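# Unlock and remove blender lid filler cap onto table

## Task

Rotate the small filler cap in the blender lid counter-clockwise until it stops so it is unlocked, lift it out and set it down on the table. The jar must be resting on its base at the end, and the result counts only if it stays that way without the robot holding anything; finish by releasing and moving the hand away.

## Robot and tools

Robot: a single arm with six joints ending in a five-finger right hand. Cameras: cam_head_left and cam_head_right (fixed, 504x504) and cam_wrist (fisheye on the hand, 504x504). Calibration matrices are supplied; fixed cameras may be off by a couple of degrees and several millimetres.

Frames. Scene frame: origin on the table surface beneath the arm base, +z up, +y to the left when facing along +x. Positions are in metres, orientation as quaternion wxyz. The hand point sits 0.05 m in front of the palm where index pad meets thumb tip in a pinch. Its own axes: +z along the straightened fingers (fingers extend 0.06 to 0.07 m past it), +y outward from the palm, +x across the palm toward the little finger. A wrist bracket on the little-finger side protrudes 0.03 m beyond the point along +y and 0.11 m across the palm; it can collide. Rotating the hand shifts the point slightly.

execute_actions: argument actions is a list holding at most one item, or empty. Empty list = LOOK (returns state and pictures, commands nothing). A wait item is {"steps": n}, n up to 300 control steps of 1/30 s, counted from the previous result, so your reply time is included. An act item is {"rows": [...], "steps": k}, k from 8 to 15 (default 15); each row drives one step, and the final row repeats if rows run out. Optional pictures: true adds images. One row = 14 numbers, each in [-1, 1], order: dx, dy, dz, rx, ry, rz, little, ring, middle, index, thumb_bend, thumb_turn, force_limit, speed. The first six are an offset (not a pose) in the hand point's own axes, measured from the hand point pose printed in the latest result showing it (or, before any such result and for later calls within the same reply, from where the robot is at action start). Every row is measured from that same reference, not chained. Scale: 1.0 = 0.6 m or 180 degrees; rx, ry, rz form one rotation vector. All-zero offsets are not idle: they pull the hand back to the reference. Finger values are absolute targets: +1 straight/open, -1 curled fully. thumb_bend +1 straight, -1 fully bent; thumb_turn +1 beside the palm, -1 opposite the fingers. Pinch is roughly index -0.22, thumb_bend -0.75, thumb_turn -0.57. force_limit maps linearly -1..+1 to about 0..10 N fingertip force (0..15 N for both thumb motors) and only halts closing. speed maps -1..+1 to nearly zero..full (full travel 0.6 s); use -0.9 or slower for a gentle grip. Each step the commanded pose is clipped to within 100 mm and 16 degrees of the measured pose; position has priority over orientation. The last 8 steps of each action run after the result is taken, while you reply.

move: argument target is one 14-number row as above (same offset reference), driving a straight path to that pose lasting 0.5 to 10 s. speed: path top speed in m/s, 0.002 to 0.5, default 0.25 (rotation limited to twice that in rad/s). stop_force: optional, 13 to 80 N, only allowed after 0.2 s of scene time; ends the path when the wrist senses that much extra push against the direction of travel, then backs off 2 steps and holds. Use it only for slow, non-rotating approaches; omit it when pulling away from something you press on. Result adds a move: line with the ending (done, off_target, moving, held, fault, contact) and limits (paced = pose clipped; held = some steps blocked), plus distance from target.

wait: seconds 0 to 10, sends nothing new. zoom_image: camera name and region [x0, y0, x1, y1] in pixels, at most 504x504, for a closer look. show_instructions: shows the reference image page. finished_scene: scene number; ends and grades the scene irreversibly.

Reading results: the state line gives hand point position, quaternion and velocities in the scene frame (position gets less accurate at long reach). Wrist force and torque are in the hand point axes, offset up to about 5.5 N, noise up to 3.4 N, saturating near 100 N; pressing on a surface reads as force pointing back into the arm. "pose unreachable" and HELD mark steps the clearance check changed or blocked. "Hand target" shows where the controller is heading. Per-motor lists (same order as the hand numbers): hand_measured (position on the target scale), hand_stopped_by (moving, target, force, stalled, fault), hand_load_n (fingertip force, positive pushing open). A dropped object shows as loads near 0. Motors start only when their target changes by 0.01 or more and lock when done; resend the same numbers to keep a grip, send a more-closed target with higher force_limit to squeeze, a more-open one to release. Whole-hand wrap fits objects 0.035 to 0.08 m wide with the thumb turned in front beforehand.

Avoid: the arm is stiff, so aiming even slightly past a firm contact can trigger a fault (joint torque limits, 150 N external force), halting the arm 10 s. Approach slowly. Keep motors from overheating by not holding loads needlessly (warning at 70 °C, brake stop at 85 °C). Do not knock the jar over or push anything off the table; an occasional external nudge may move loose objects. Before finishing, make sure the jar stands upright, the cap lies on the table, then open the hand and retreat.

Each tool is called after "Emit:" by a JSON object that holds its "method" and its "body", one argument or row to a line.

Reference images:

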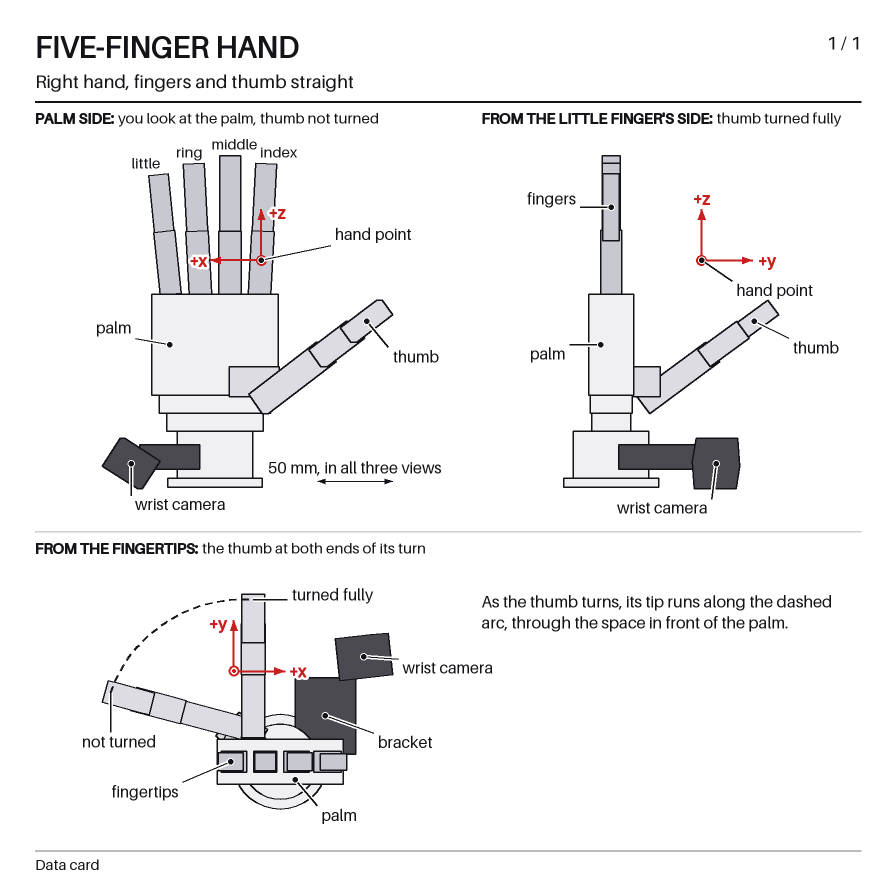

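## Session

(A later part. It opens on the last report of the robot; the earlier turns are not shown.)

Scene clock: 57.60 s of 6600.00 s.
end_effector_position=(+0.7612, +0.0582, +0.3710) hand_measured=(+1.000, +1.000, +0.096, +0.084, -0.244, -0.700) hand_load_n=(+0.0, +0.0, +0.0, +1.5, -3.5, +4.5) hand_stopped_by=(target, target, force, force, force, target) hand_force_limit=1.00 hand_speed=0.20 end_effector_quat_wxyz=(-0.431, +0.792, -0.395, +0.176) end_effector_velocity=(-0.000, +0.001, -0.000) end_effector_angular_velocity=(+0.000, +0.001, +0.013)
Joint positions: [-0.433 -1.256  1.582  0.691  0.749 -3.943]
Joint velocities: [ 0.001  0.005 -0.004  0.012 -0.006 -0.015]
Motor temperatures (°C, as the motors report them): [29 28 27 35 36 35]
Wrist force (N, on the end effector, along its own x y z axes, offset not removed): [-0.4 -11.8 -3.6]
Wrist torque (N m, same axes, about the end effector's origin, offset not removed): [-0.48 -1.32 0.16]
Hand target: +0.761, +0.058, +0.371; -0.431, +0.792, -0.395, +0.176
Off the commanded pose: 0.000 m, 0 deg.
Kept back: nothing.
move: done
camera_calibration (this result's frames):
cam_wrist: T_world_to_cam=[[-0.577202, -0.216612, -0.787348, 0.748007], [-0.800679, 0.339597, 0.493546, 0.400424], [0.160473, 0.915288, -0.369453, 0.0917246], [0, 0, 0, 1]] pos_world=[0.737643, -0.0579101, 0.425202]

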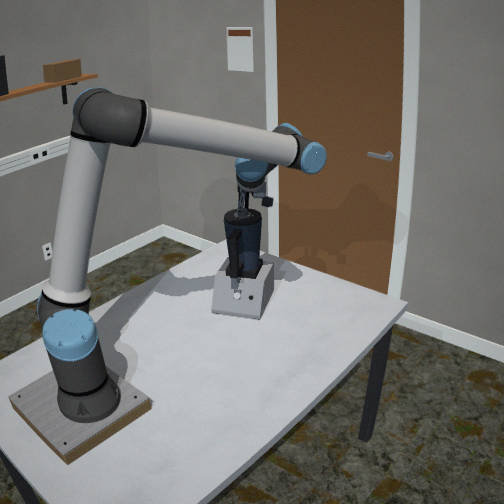

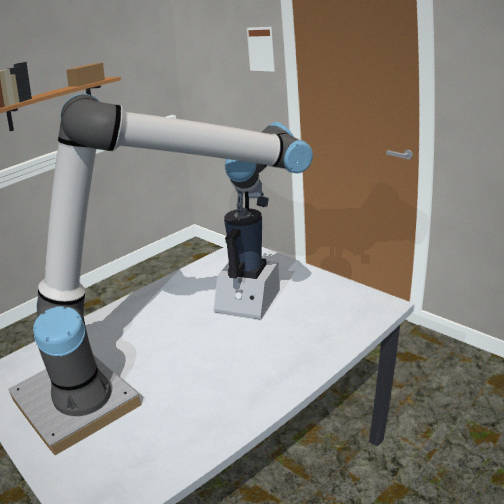

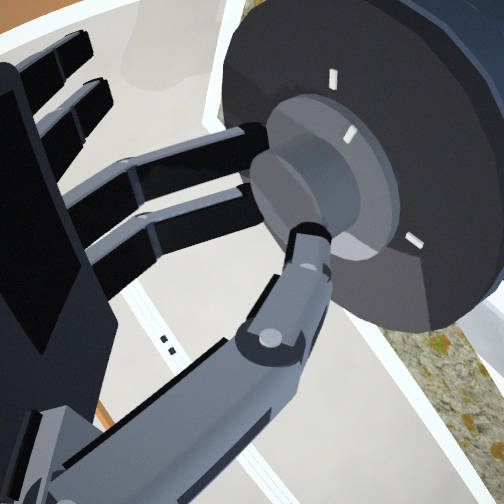

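Emit:
{"method": "move", "body": {
  "target": [-0.0017,-0.0437,-0.0217,0,0,0,1,1,0.35,0.35,-0.1,-0.7,1,0.5],
  "speed": 0.05
}}

Emit:
{"method": "move", "body": {
  "target": [0,0,0,0.0133,0.183,0.125,1,1,0.35,0.35,-0.1,-0.7,1,0.5],
  "speed": 0.3
}}

Emit:
{"method": "move", "body": {
  "target": [0.003,0.0445,0.0305,0,0,0,1,1,0.35,0.35,-0.1,-0.7,1,-0.3],
  "speed": 0.03,
  "stop_force": 13
}}

Emit:
{"method": "move", "body": {
  "target": [0,0,0,0,0,0,1,1,-0.9,-0.9,-0.9,-0.7,1,0.2]
}}

Emit:
{"method": "move", "body": {
  "target": [0.0012,0.0018,-0.0028,-0.0067,-0.0915,-0.0627,1,1,-0.9,-0.9,-0.9,-0.7,1,0.2],
  "speed": 0.05
}}

Scene clock: 59.43 s of 6600.00 s.
end_effector_position=(+0.7648, +0.0602, +0.3999) hand_measured=(+1.000, +1.000, +0.350, +0.350, -0.100, -0.700) hand_load_n=(+0.0, +0.0, +0.0, +0.0, +0.0, +0.0) hand_stopped_by=(target, target, target, target, target, target) hand_force_limit=1.00 hand_speed=0.50 end_effector_quat_wxyz=(-0.431, +0.792, -0.395, +0.176) end_effector_velocity=(+0.000, +0.000, +0.002) end_effector_angular_velocity=(-0.000, -0.001, +0.001)
Joint positions: [-0.427 -1.265  1.54   0.736  0.752 -3.936]
Joint velocities: [ 0.001 -0.001 -0.003  0.003  0.     0.   ]
Motor temperatures (°C, as the motors report them): [29 28 27 35 36 35]
Wrist force (N, on the end effector, along its own x y z axes, offset not removed): [1.3 -1.1 6.8]
Wrist torque (N m, same axes, about the end effector's origin, offset not removed): [-0.51 -0.84 0.31]
Hand target: +0.765, +0.060, +0.400; -0.431, +0.792, -0.395, +0.176
Off the commanded pose: 0.000 m, 0 deg.
Kept back: nothing.
move: done
camera_calibration (this result's frames):
cam_wrist: T_world_to_cam=[[-0.5772, -0.216602, -0.787352, 0.773247], [-0.800678, 0.339603, 0.493544, 0.388392], [0.160484, 0.915289, -0.369447, 0.0999232], [0, 0, 0, 1]] pos_world=[0.741259, -0.0558703, 0.454046]

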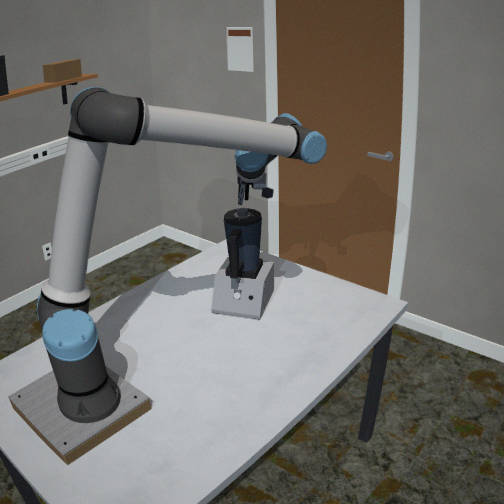

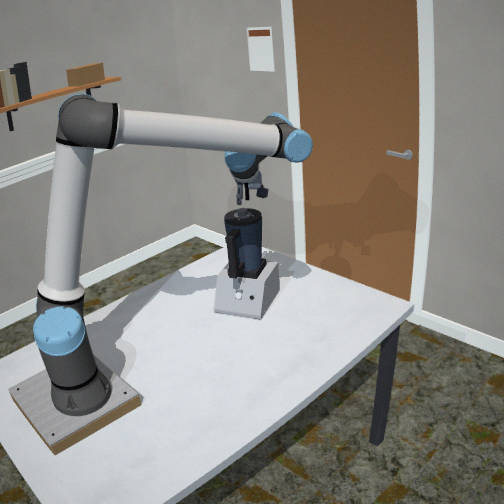

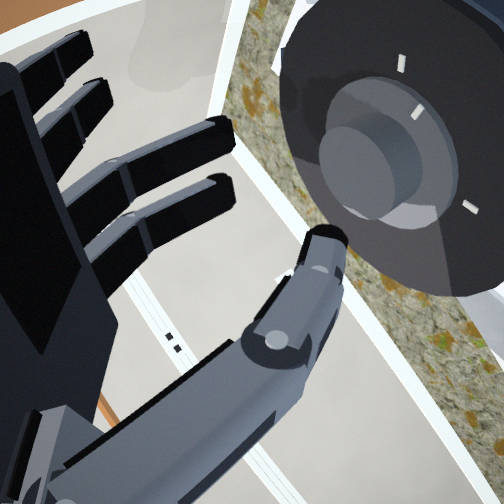

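Scene clock: 61.10 s of 6600.00 s.
end_effector_position=(+0.7648, +0.0601, +0.3998) hand_measured=(+1.000, +1.000, +0.350, +0.350, -0.100, -0.700) hand_load_n=(+0.0, +0.0, +0.0, +0.0, +0.0, +0.0) hand_stopped_by=(target, target, target, target, target, target) hand_force_limit=1.00 hand_speed=0.50 end_effector_quat_wxyz=(-0.344, +0.610, -0.641, +0.314) end_effector_velocity=(+0.000, +0.001, +0.000) end_effector_angular_velocity=(-0.002, +0.001, -0.009)
Joint positions: [-0.287 -1.449  1.709  0.366  1.354 -3.242]
Joint velocities: [ 0.006 -0.    -0.    -0.001  0.013  0.008]
Motor temperatures (°C, as the motors report them): [29 28 27 35 36 35]
Wrist force (N, on the end effector, along its own x y z axes, offset not removed): [-3.8 -3.9 7.1]
Wrist torque (N m, same axes, about the end effector's origin, offset not removed): [-0.96 -0.33 -0.07]
Hand target: +0.765, +0.060, +0.400; -0.344, +0.610, -0.641, +0.314
Off the commanded pose: 0.000 m, 0 deg.
Kept back: nothing.
move: done
camera_calibration (this result's frames):
cam_wrist: T_world_to_cam=[[-0.580883, 0.202224, -0.788467, 0.751273], [-0.396717, 0.775483, 0.491164, 0.0542065], [0.710768, 0.598107, -0.370239, -0.301511], [0, 0, 0, 1]] pos_world=[0.67221, -0.0136254, 0.454099]

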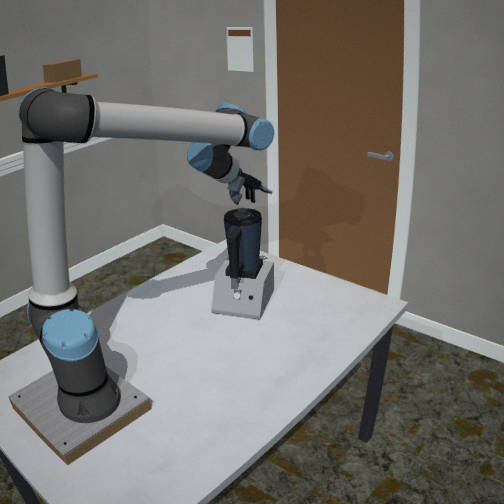

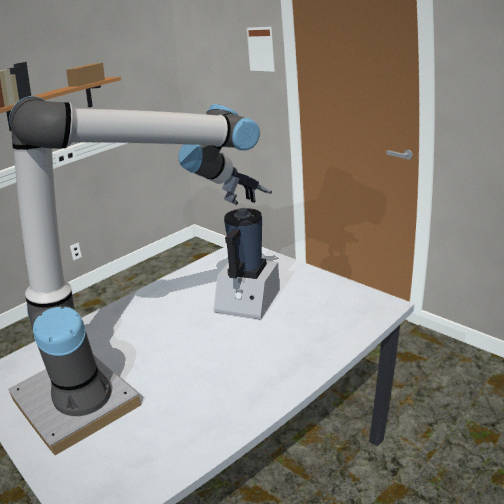

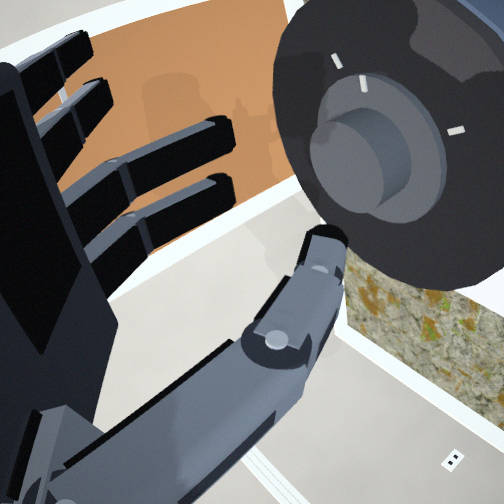

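Scene clock: 62.50 s of 6600.00 s.
end_effector_position=(+0.7648, +0.0602, +0.3675) hand_measured=(+1.000, +1.000, +0.350, +0.350, -0.098, -0.700) hand_load_n=(+0.0, +0.0, +0.0, +0.0, +2.5, +0.5) hand_stopped_by=(target, target, target, target, target, target) hand_force_limit=1.00 hand_speed=-0.30 end_effector_quat_wxyz=(-0.344, +0.610, -0.641, +0.314) end_effector_velocity=(-0.000, +0.003, -0.001) end_effector_angular_velocity=(-0.000, -0.001, +0.004)
Joint positions: [-0.288 -1.434  1.751  0.31   1.354 -3.243]
Joint velocities: [ 0.004  0.001  0.002 -0.003 -0.     0.   ]
Motor temperatures (°C, as the motors report them): [29 28 27 35 36 35]
Wrist force (N, on the end effector, along its own x y z axes, offset not removed): [2.4 -7.0 -2.8]
Wrist torque (N m, same axes, about the end effector's origin, offset not removed): [-1.42 -1.12 0.19]
Hand target: +0.765, +0.060, +0.367; -0.344, +0.610, -0.641, +0.314
Off the commanded pose: 0.000 m, 0 deg.
Kept back: nothing.
move: done
camera_calibration (this result's frames):
cam_wrist: T_world_to_cam=[[-0.580895, 0.202221, -0.788459, 0.725812], [-0.396715, 0.775479, 0.491171, 0.070002], [0.710759, 0.598113, -0.370247, -0.313494], [0, 0, 0, 1]] pos_world=[0.67221, -0.0135549, 0.42182]

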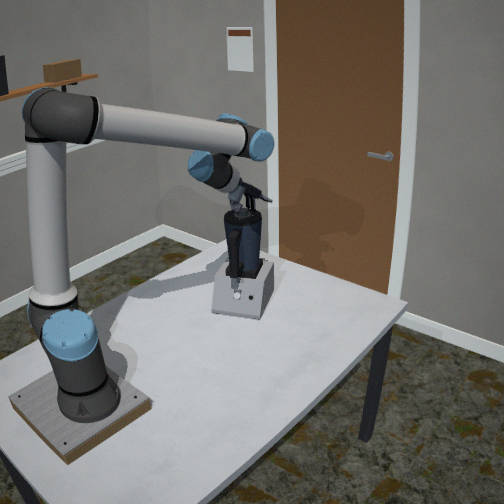

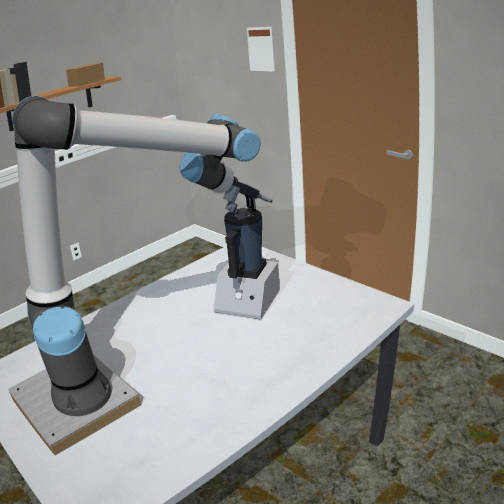

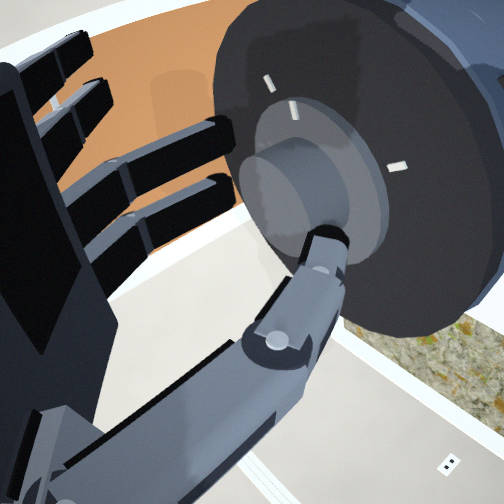

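Scene clock: 63.00 s of 6600.00 s.
end_effector_position=(+0.7648, +0.0602, +0.3675) hand_measured=(+1.000, +1.000, +0.100, +0.084, -0.226, -0.700) hand_load_n=(+0.0, +0.0, +7.5, +13.0, +20.0, +1.5) hand_stopped_by=(target, target, force, force, force, target) hand_force_limit=1.00 hand_speed=0.20 end_effector_quat_wxyz=(-0.344, +0.610, -0.641, +0.314) end_effector_velocity=(+0.000, +0.000, +0.000) end_effector_angular_velocity=(+0.001, +0.000, -0.000)
Joint positions: [-0.288 -1.434  1.751  0.309  1.354 -3.243]
Joint velocities: [ 0.    -0.    -0.     0.001 -0.     0.001]
Motor temperatures (°C, as the motors report them): [29 28 27 35 36 35]
Wrist force (N, on the end effector, along its own x y z axes, offset not removed): [-2.7 -3.0 -1.9]
Wrist torque (N m, same axes, about the end effector's origin, offset not removed): [-0.16 -0.12 0.00]
Hand target: +0.765, +0.060, +0.368; -0.344, +0.610, -0.641, +0.314
Off the commanded pose: 0.000 m, 0 deg.
Kept back: nothing.
move: done
camera_calibration (this result's frames):
cam_wrist: T_world_to_cam=[[-0.580897, 0.202222, -0.788457, 0.725773], [-0.396733, 0.775463, 0.491183, 0.0700355], [0.710747, 0.598134, -0.370236, -0.313509], [0, 0, 0, 1]] pos_world=[0.672211, -0.0135566, 0.421769]

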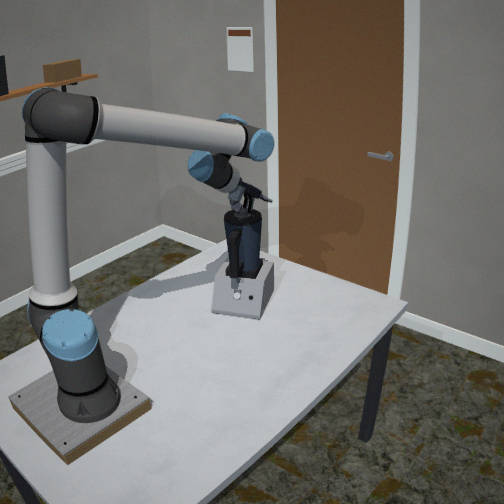

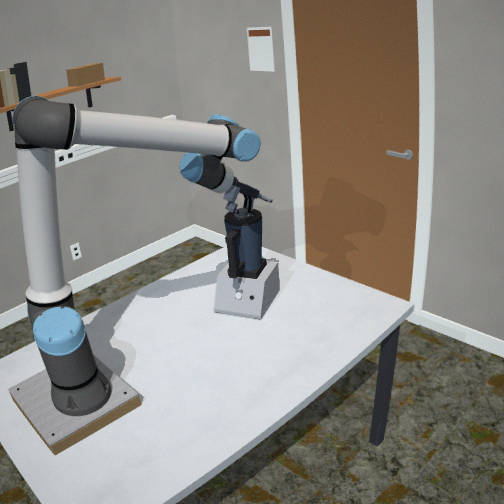

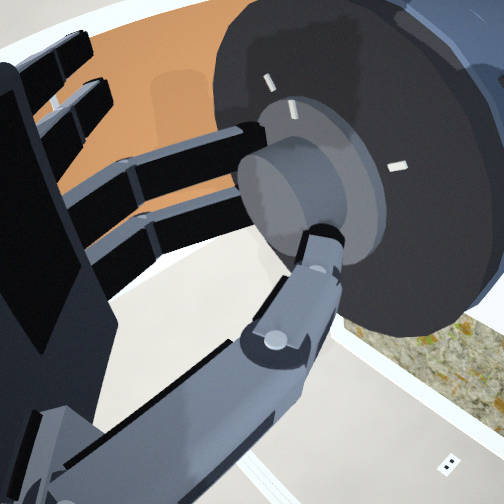

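Scene clock: 66.77 s of 6600.00 s.
end_effector_position=(+0.7628, +0.0596, +0.3675) hand_measured=(+1.000, +1.000, +0.100, +0.084, -0.226, -0.700) hand_load_n=(+0.0, +0.0, +5.0, +13.5, +20.0, +5.0) hand_stopped_by=(target, target, force, force, force, target) hand_force_limit=1.00 hand_speed=0.20 end_effector_quat_wxyz=(-0.393, +0.712, -0.526, +0.249) end_effector_velocity=(-0.000, +0.000, -0.000) end_effector_angular_velocity=(-0.001, +0.000, +0.012)
Joint positions: [-0.381 -1.374  1.696  0.428  1.009 -3.542]
Joint velocities: [-0.002  0.003 -0.003  0.006 -0.01  -0.012]
Motor temperatures (°C, as the motors report them): [29 28 27 35 36 35]
Wrist force (N, on the end effector, along its own x y z axes, offset not removed): [0.8 -4.6 -6.5]
Wrist torque (N m, same axes, about the end effector's origin, offset not removed): [-0.25 0.29 -0.02]
Hand target: +0.763, +0.060, +0.368; -0.394, +0.712, -0.526, +0.249
Off the commanded pose: 0.000 m, 0 deg.
Kept back: nothing.
move: done
camera_calibration (this result's frames):
cam_wrist: T_world_to_cam=[[-0.615837, -0.00776008, -0.787836, 0.76371], [-0.636992, 0.593379, 0.49208, 0.263521], [0.463667, 0.804886, -0.370368, -0.135472], [0, 0, 0, 1]] pos_world=[0.700995, -0.0414022, 0.42183]

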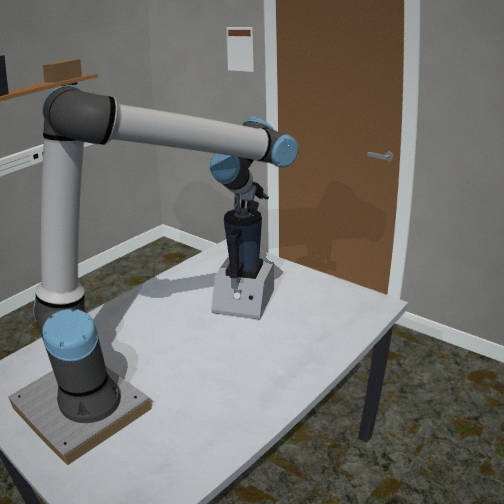

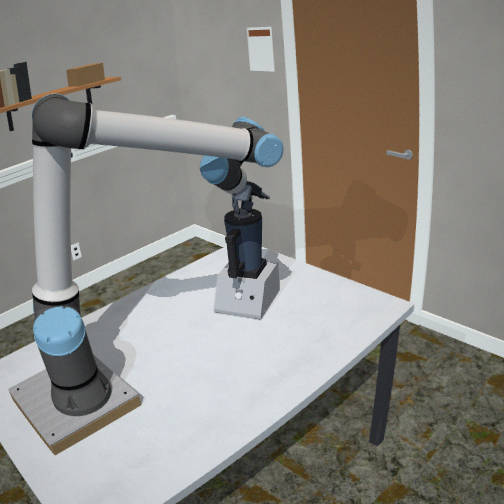

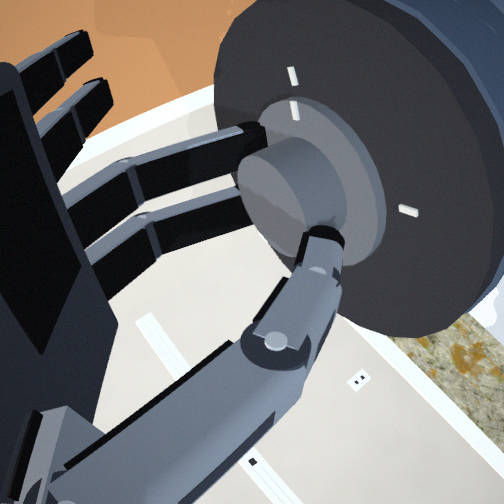

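Aligned. A bit more turn, then lift slowly.

Emit:
{"method": "move", "body": {
  "target": [0.0003,0.0004,-0.0007,-0.0017,-0.023,-0.0157,1,1,-0.9,-0.9,-0.9,-0.7,1,0.2],
  "speed": 0.03
}}

Emit:
{"method": "move", "body": {
  "target": [-0.002,-0.0275,-0.0188,0,0,0,1,1,-0.9,-0.9,-0.9,-0.7,1,0.2],
  "speed": 0.015,
  "stop_force": 13
}}

Scene clock: 68.70 s of 6600.00 s.
end_effector_position=(+0.7624, +0.0592, +0.3676) hand_measured=(+1.000, +1.000, +0.100, +0.084, -0.226, -0.700) hand_load_n=(+0.0, +0.0, +5.0, +13.5, +20.0, +5.5) hand_stopped_by=(target, target, force, force, force, target) hand_force_limit=1.00 hand_speed=0.20 end_effector_quat_wxyz=(-0.404, +0.734, -0.495, +0.232) end_effector_velocity=(+0.000, +0.000, +0.000) end_effector_angular_velocity=(-0.000, -0.000, +0.010)
Joint positions: [-0.398 -1.349  1.672  0.478  0.935 -3.63 ]
Joint velocities: [-0.001  0.003 -0.004  0.006 -0.008 -0.01 ]
Motor temperatures (°C, as the motors report them): [29 28 27 35 36 35]
Wrist force (N, on the end effector, along its own x y z axes, offset not removed): [0.3 -6.0 1.9]
Wrist torque (N m, same axes, about the end effector's origin, offset not removed): [-0.45 0.09 -0.03]
Hand target: +0.762, +0.059, +0.368; -0.404, +0.734, -0.494, +0.231
Off the commanded pose: 0.000 m, 0 deg.
Kept back: nothing.
move: done
camera_calibration (this result's frames):
cam_wrist: T_world_to_cam=[[-0.613107, -0.0609043, -0.787649, 0.764496], [-0.68586, 0.535813, 0.492443, 0.303977], [0.392041, 0.842137, -0.370282, -0.0826463], [0, 0, 0, 1]] pos_world=[0.709604, -0.0467143, 0.42186]

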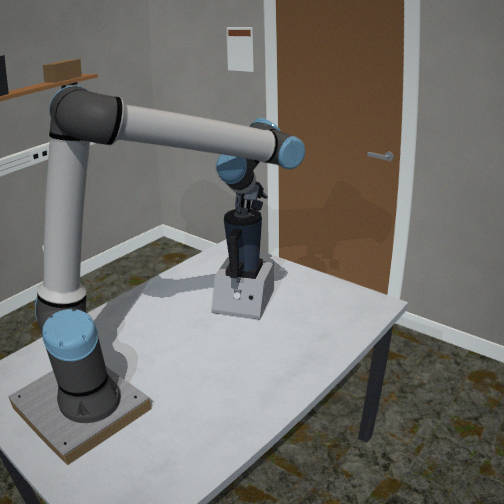

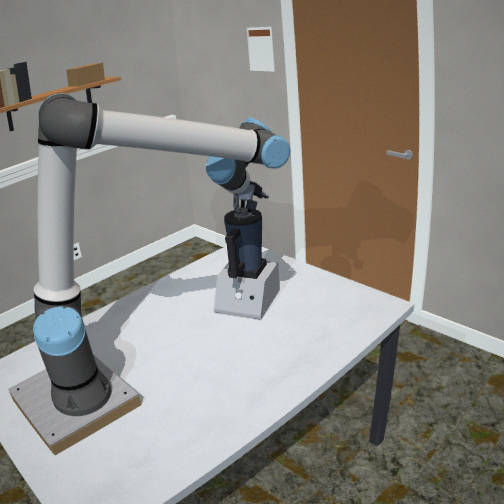

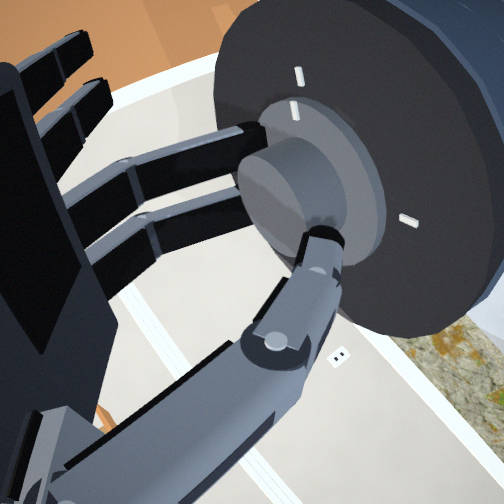

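Scene clock: 69.20 s of 6600.00 s.
end_effector_position=(+0.7625, +0.0592, +0.3697) hand_measured=(+1.000, +1.000, +0.100, +0.084, -0.226, -0.700) hand_load_n=(+0.0, +0.0, +7.0, +13.5, +19.0, +3.5) hand_stopped_by=(target, target, force, force, force, target) hand_force_limit=1.00 hand_speed=0.20 end_effector_quat_wxyz=(-0.404, +0.734, -0.495, +0.232) end_effector_velocity=(+0.000, +0.002, -0.003) end_effector_angular_velocity=(-0.001, -0.002, +0.004)
Joint positions: [-0.398 -1.35   1.67   0.481  0.935 -3.63 ]
Joint velocities: [ 0.002  0.002  0.004 -0.007 -0.001 -0.002]
Motor temperatures (°C, as the motors report them): [29 28 27 35 36 35]
Wrist force (N, on the end effector, along its own x y z axes, offset not removed): [-2.9 -8.8 -2.5]
Wrist torque (N m, same axes, about the end effector's origin, offset not removed): [-1.14 -0.20 0.23]
Hand target: +0.762, +0.059, +0.369; -0.404, +0.734, -0.495, +0.231
Off the commanded pose: 0.018 m, 0 deg.
Kept back: nothing.
move: contact
camera_calibration (this result's frames):
cam_wrist: T_world_to_cam=[[-0.613148, -0.060825, -0.787623, 0.766178], [-0.685797, 0.535845, 0.492497, 0.302928], [0.392088, 0.842123, -0.370266, -0.0818483], [0, 0, 0, 1]] pos_world=[0.709619, -0.0467934, 0.423963]

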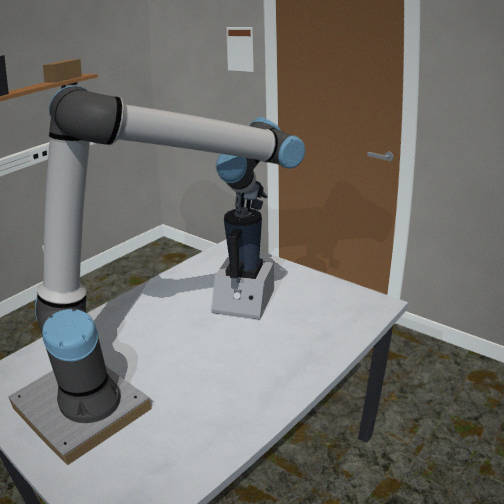

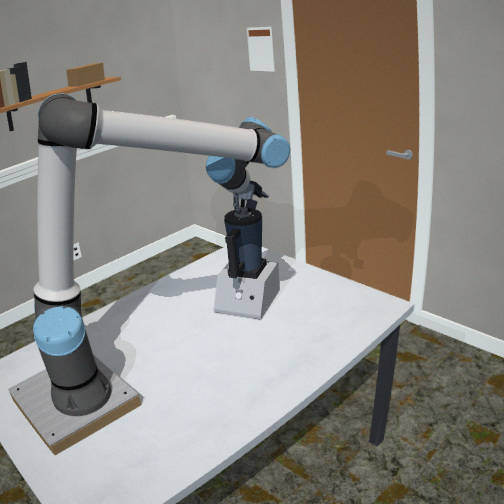

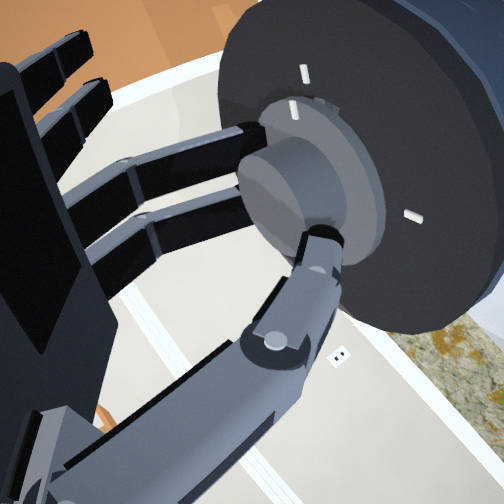

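It's moving relative to the lid; continue.

Emit:
{"method": "move", "body": {
  "target": [-0.002,-0.0275,-0.0188,0,0,0,1,1,-0.9,-0.9,-0.9,-0.7,1,0.2],
  "speed": 0.015
}}

Scene clock: 72.33 s of 6600.00 s.
end_effector_position=(+0.7625, +0.0592, +0.3895) hand_measured=(+1.000, +1.000, +0.100, +0.084, -0.226, -0.700) hand_load_n=(+0.0, +0.0, +8.0, +14.5, +17.5, +1.5) hand_stopped_by=(target, target, force, force, force, target) hand_force_limit=1.00 hand_speed=0.20 end_effector_quat_wxyz=(-0.404, +0.734, -0.495, +0.232) end_effector_velocity=(+0.000, -0.000, +0.002) end_effector_angular_velocity=(-0.000, -0.000, -0.000)
Joint positions: [-0.397 -1.36   1.645  0.515  0.935 -3.63 ]
Joint velocities: [-0.    -0.001 -0.002  0.003 -0.    -0.   ]
Motor temperatures (°C, as the motors report them): [29 28 27 35 36 35]
Wrist force (N, on the end effector, along its own x y z axes, offset not removed): [-4.7 6.2 6.4]
Wrist torque (N m, same axes, about the end effector's origin, offset not removed): [-0.24 0.07 0.11]
Hand target: +0.762, +0.059, +0.390; -0.404, +0.734, -0.495, +0.232
Off the commanded pose: 0.000 m, 0 deg.
Kept back: nothing.
move: done
camera_calibration (this result's frames):
cam_wrist: T_world_to_cam=[[-0.613138, -0.0608237, -0.787631, 0.781852], [-0.685802, 0.535846, 0.492488, 0.293133], [0.392094, 0.842122, -0.37026, -0.0745506], [0, 0, 0, 1]] pos_world=[0.709645, -0.0467383, 0.443843]

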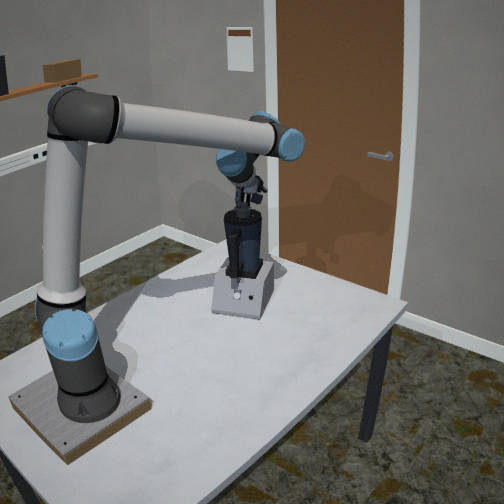

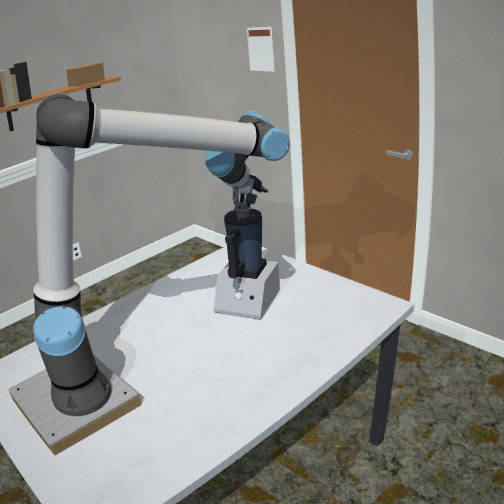

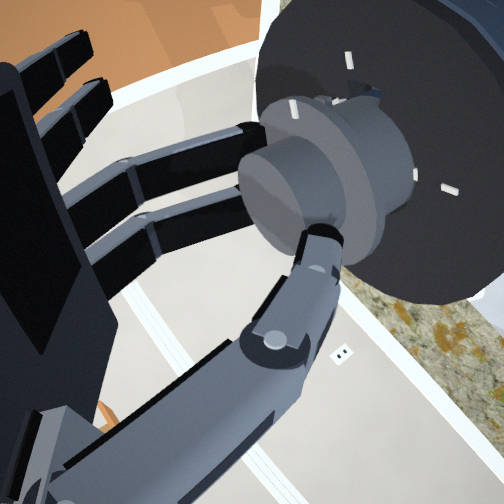

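Emit:
{"method": "move", "body": {
  "target": [-0.005,-0.0687,-0.047,0,0,0,1,1,-0.9,-0.9,-0.9,-0.7,1,0.2],
  "speed": 0.04
}}

Emit:
{"method": "move", "body": {
  "target": [0.363,0.239,-0.387,0,0,0,1,1,-0.9,-0.9,-0.9,-0.7,1,0.2],
  "speed": 0.2
}}

Emit:
{"method": "move", "body": {
  "target": [0.033,0.453,0.31,0,0,0,1,1,-0.9,-0.9,-0.9,-0.7,1,0.2],
  "speed": 0.2
}}

Emit:
{"method": "zoom_image", "body": {
  "camera": "cam_head_left",
  "region": [200, 230, 360, 390]
}}

Scene clock: 74.70 s of 6600.00 s.
end_effector_position=(+0.7625, +0.0593, +0.4395) hand_measured=(+1.000, +1.000, +0.100, +0.084, -0.226, -0.700) hand_load_n=(+0.0, +0.0, +8.0, +14.5, +17.5, +1.5) hand_stopped_by=(target, target, force, force, force, target) hand_force_limit=1.00 hand_speed=0.20 end_effector_quat_wxyz=(-0.404, +0.734, -0.495, +0.232) end_effector_velocity=(-0.000, +0.001, +0.001) end_effector_angular_velocity=(+0.000, +0.001, +0.002)
Joint positions: [-0.396 -1.379  1.578  0.6    0.937 -3.628]
Joint velocities: [ 0.002 -0.    -0.001  0.003 -0.    -0.   ]
Motor temperatures (°C, as the motors report them): [29 28 27 35 36 35]
Wrist force (N, on the end effector, along its own x y z axes, offset not removed): [-0.8 0.1 2.8]
Wrist torque (N m, same axes, about the end effector's origin, offset not removed): [-0.16 -0.45 0.44]
Hand target: +0.763, +0.059, +0.440; -0.404, +0.734, -0.495, +0.232
Off the commanded pose: 0.000 m, 0 deg.
Kept back: nothing.
move: done
camera_calibration (this result's frames):
cam_wrist: T_world_to_cam=[[-0.61314, -0.0608013, -0.787631, 0.821197], [-0.685793, 0.535848, 0.492499, 0.268501], [0.392106, 0.842122, -0.370247, -0.0562154], [0, 0, 0, 1]] pos_world=[0.709687, -0.0466054, 0.49375]

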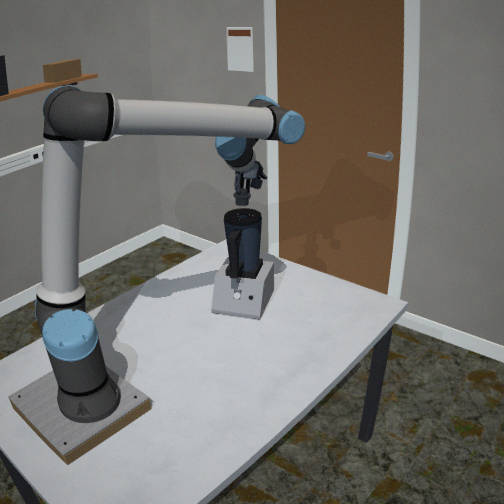

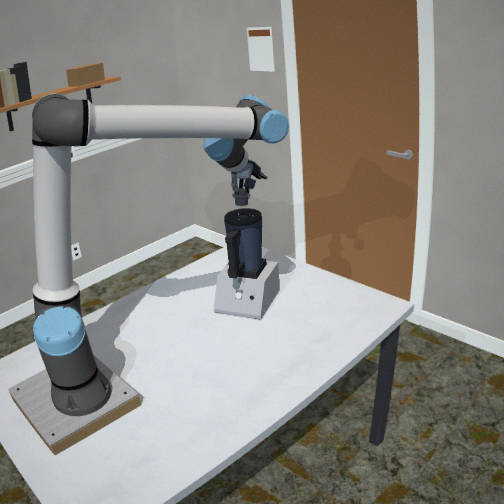

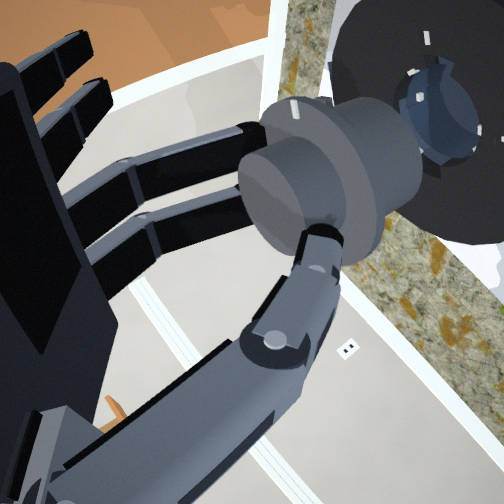

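Scene clock: 76.97 s of 6600.00 s.
end_effector_position=(+0.6019, -0.2503, +0.4402) hand_measured=(+1.000, +1.000, +0.100, +0.084, -0.226, -0.700) hand_load_n=(+0.0, +0.0, +8.0, +14.5, +17.5, +1.5) hand_stopped_by=(target, target, force, force, force, target) hand_force_limit=1.00 hand_speed=0.20 end_effector_quat_wxyz=(-0.404, +0.734, -0.495, +0.231) end_effector_velocity=(-0.001, -0.002, -0.000) end_effector_angular_velocity=(+0.000, +0.001, +0.000)
Joint positions: [-1.005 -1.373  1.666  1.072  0.631 -4.398]
Joint velocities: [-0.005  0.002 -0.     0.006 -0.001 -0.008]
Motor temperatures (°C, as the motors report them): [29 28 27 35 36 35]
Wrist force (N, on the end effector, along its own x y z axes, offset not removed): [-6.4 -5.0 1.5]
Wrist torque (N m, same axes, about the end effector's origin, offset not removed): [-0.88 0.46 -0.29]
Hand target: +0.602, -0.250, +0.440; -0.404, +0.734, -0.495, +0.231
Off the commanded pose: 0.001 m, 0 deg.
Kept back: nothing.
move: done
camera_calibration (this result's frames):
cam_wrist: T_world_to_cam=[[-0.613229, -0.0606619, -0.787573, 0.70451], [-0.685846, 0.535528, 0.492773, 0.323748], [0.391875, 0.842336, -0.370006, 0.267861], [0, 0, 0, 1]] pos_world=[0.549099, -0.356268, 0.494428]

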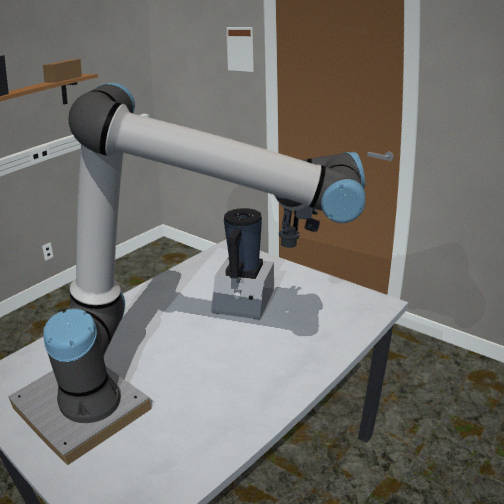

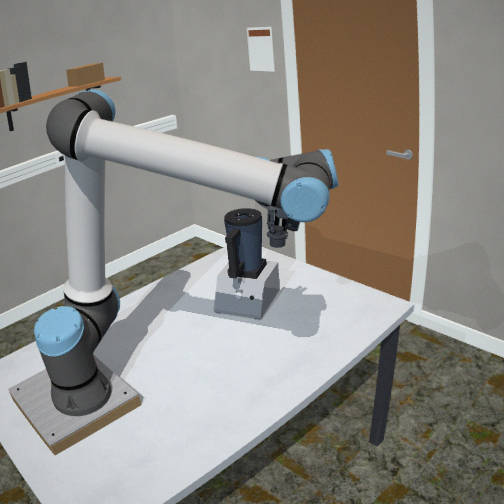

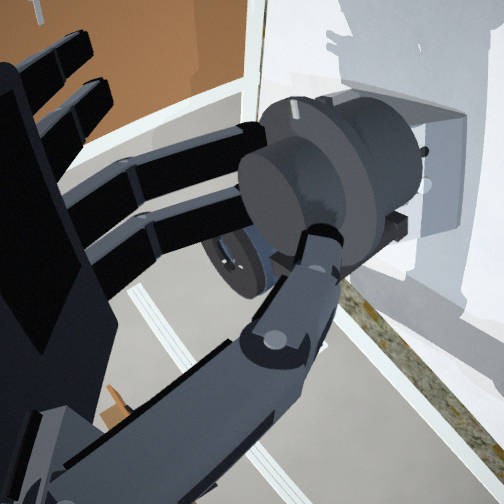

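Scene clock: 79.13 s of 6600.00 s.
end_effector_position=(+0.6015, -0.2513, +0.1103) hand_measured=(+1.000, +1.000, +0.100, +0.084, -0.226, -0.700) hand_load_n=(+0.0, +0.0, +8.0, +14.5, +17.5, +1.5) hand_stopped_by=(target, target, force, force, force, target) hand_force_limit=1.00 hand_speed=0.20 end_effector_quat_wxyz=(-0.404, +0.734, -0.495, +0.231) end_effector_velocity=(+0.001, +0.002, -0.002) end_effector_angular_velocity=(+0.001, +0.000, +0.002)
Joint positions: [-1.016 -1.068  1.926  0.521  0.629 -4.416]
Joint velocities: [ 0.003  0.003  0.    -0.004  0.     0.001]
Motor temperatures (°C, as the motors report them): [29 28 27 35 36 35]
Wrist force (N, on the end effector, along its own x y z axes, offset not removed): [2.4 -4.3 -2.1]
Wrist torque (N m, same axes, about the end effector's origin, offset not removed): [-0.42 -0.69 0.34]
Hand target: +0.602, -0.251, +0.110; -0.404, +0.734, -0.495, +0.231
Off the commanded pose: 0.001 m, 0 deg.
Kept back: nothing.
move: done
camera_calibration (this result's frames):
cam_wrist: T_world_to_cam=[[-0.613227, -0.0606309, -0.787576, 0.444407], [-0.685815, 0.535578, 0.492762, 0.48654], [0.391932, 0.842306, -0.370013, 0.146823], [0, 0, 0, 1]] pos_world=[0.548655, -0.357305, 0.164583]

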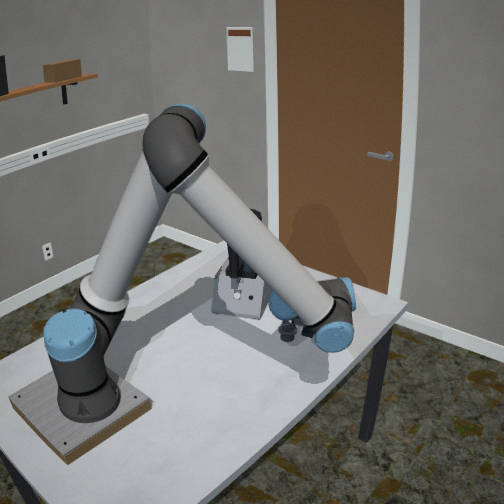

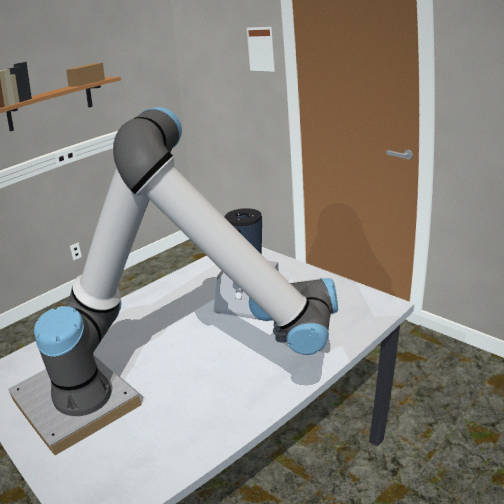

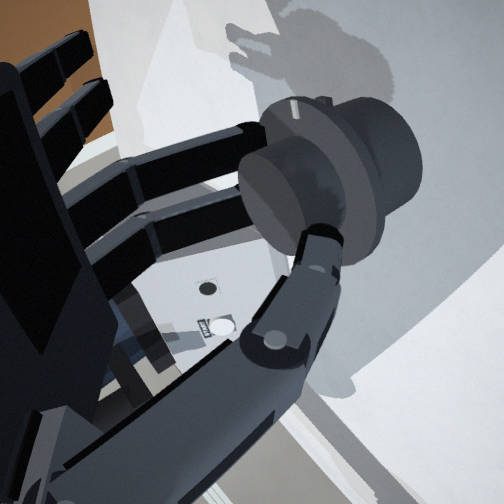

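Region (200, 230, 360, 390) of cam_head_left's 504x504 image, scaled by 3.150, with more detail than that image has.

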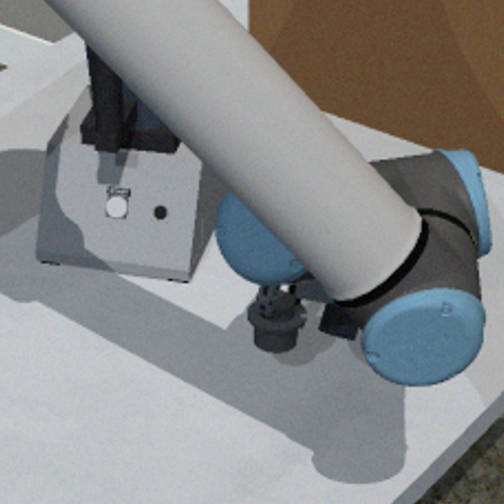

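Bottom is about 0.055 below the hand point. Descend slowly to contact.

Emit:
{"method": "move", "body": {
  "target": [0.004,0.055,0.0376,0,0,0,1,1,-0.9,-0.9,-0.9,-0.7,1,0.2],
  "speed": 0.05
}}

Emit:
{"method": "move", "body": {
  "target": [0.003,0.041,0.028,0,0,0,1,1,-0.9,-0.9,-0.9,-0.7,1,0.2],
  "speed": 0.006,
  "stop_force": 13
}}

Scene clock: 80.60 s of 6600.00 s.
end_effector_position=(+0.6014, -0.2515, +0.0704) hand_measured=(+1.000, +1.000, +0.100, +0.084, -0.226, -0.700) hand_load_n=(+0.0, +0.0, +8.0, +14.5, +17.5, +1.5) hand_stopped_by=(target, target, force, force, force, target) hand_force_limit=1.00 hand_speed=0.20 end_effector_quat_wxyz=(-0.404, +0.734, -0.495, +0.231) end_effector_velocity=(+0.001, +0.000, -0.002) end_effector_angular_velocity=(-0.001, -0.001, +0.002)
Joint positions: [-1.017 -1.013  1.936  0.458  0.629 -4.418]
Joint velocities: [ 0.001  0.002 -0.    -0.003  0.    -0.001]
Motor temperatures (°C, as the motors report them): [29 28 27 35 36 35]
Wrist force (N, on the end effector, along its own x y z axes, offset not removed): [-1.1 -10.7 0.5]
Wrist torque (N m, same axes, about the end effector's origin, offset not removed): [-1.57 -0.52 -0.07]
Hand target: +0.601, -0.251, +0.070; -0.404, +0.734, -0.495, +0.231
Off the commanded pose: 0.000 m, 0 deg.
Kept back: nothing.
move: done
camera_calibration (this result's frames):
cam_wrist: T_world_to_cam=[[-0.613218, -0.0606627, -0.787581, 0.412916], [-0.685832, 0.535573, 0.492744, 0.50623], [0.391915, 0.842308, -0.370027, 0.1322], [0, 0, 0, 1]] pos_world=[0.548585, -0.357427, 0.12468]

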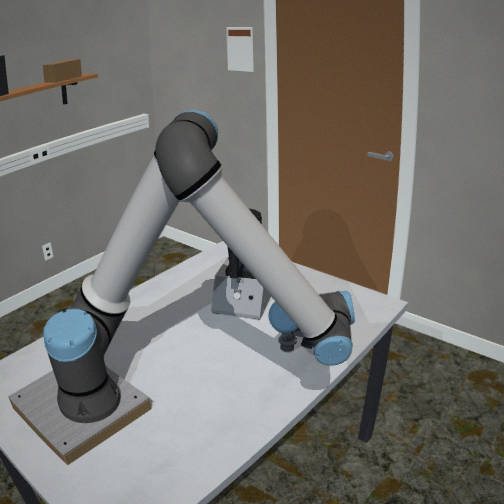

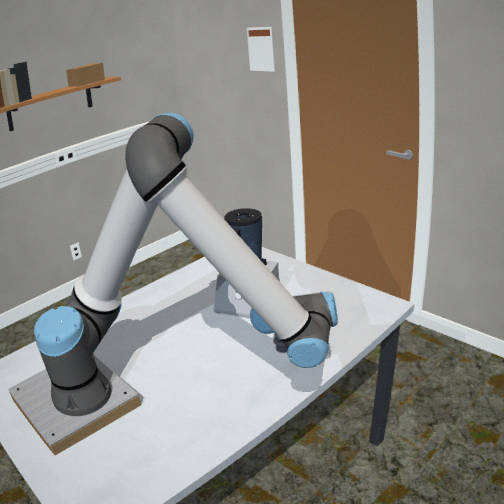

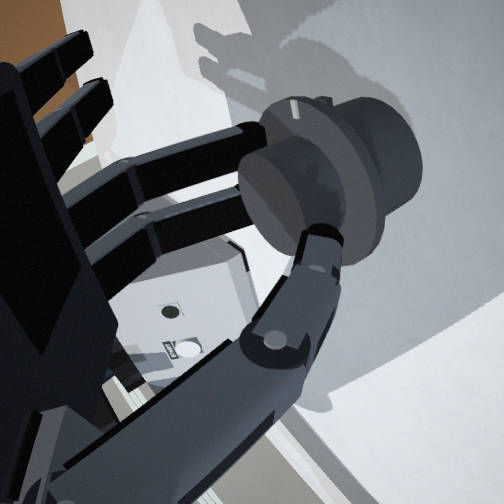

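Scene clock: 83.00 s of 6600.00 s.
end_effector_position=(+0.6014, -0.2515, +0.0582) hand_measured=(+1.000, +1.000, +0.100, +0.084, -0.226, -0.700) hand_load_n=(+0.0, +0.0, +7.5, +14.5, +17.5, +2.5) hand_stopped_by=(target, target, force, force, force, target) hand_force_limit=1.00 hand_speed=0.20 end_effector_quat_wxyz=(-0.404, +0.734, -0.495, +0.231) end_effector_velocity=(-0.000, +0.000, +0.002) end_effector_angular_velocity=(+0.001, +0.001, -0.000)
Joint positions: [-1.018 -0.996  1.938  0.439  0.628 -4.418]
Joint velocities: [ 0.    -0.002  0.     0.003  0.     0.   ]
Motor temperatures (°C, as the motors report them): [29 28 27 35 36 35]
Wrist force (N, on the end effector, along its own x y z axes, offset not removed): [-5.3 -16.6 -4.2]
Wrist torque (N m, same axes, about the end effector's origin, offset not removed): [-0.27 -0.35 -0.18]
Hand target: +0.601, -0.251, +0.059; -0.404, +0.734, -0.495, +0.231
Off the commanded pose: 0.018 m, 0 deg.
Kept back: nothing.
move: contact
camera_calibration (this result's frames):
cam_wrist: T_world_to_cam=[[-0.613118, -0.0605452, -0.787667, 0.403289], [-0.685914, 0.535457, 0.492755, 0.512253], [0.391928, 0.842389, -0.369827, 0.127698], [0, 0, 0, 1]] pos_world=[0.548577, -0.357444, 0.112469]

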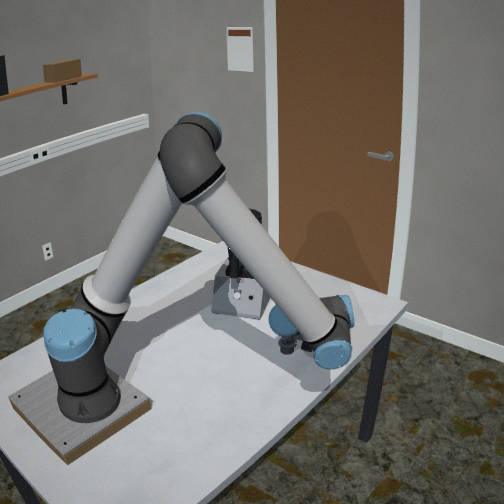

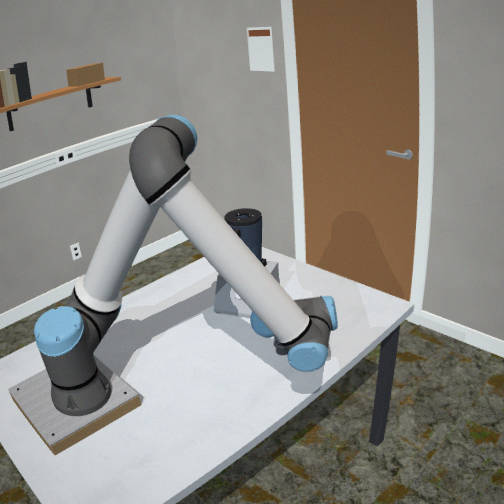

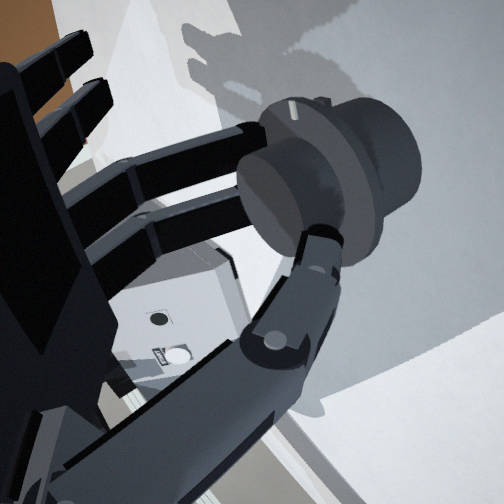

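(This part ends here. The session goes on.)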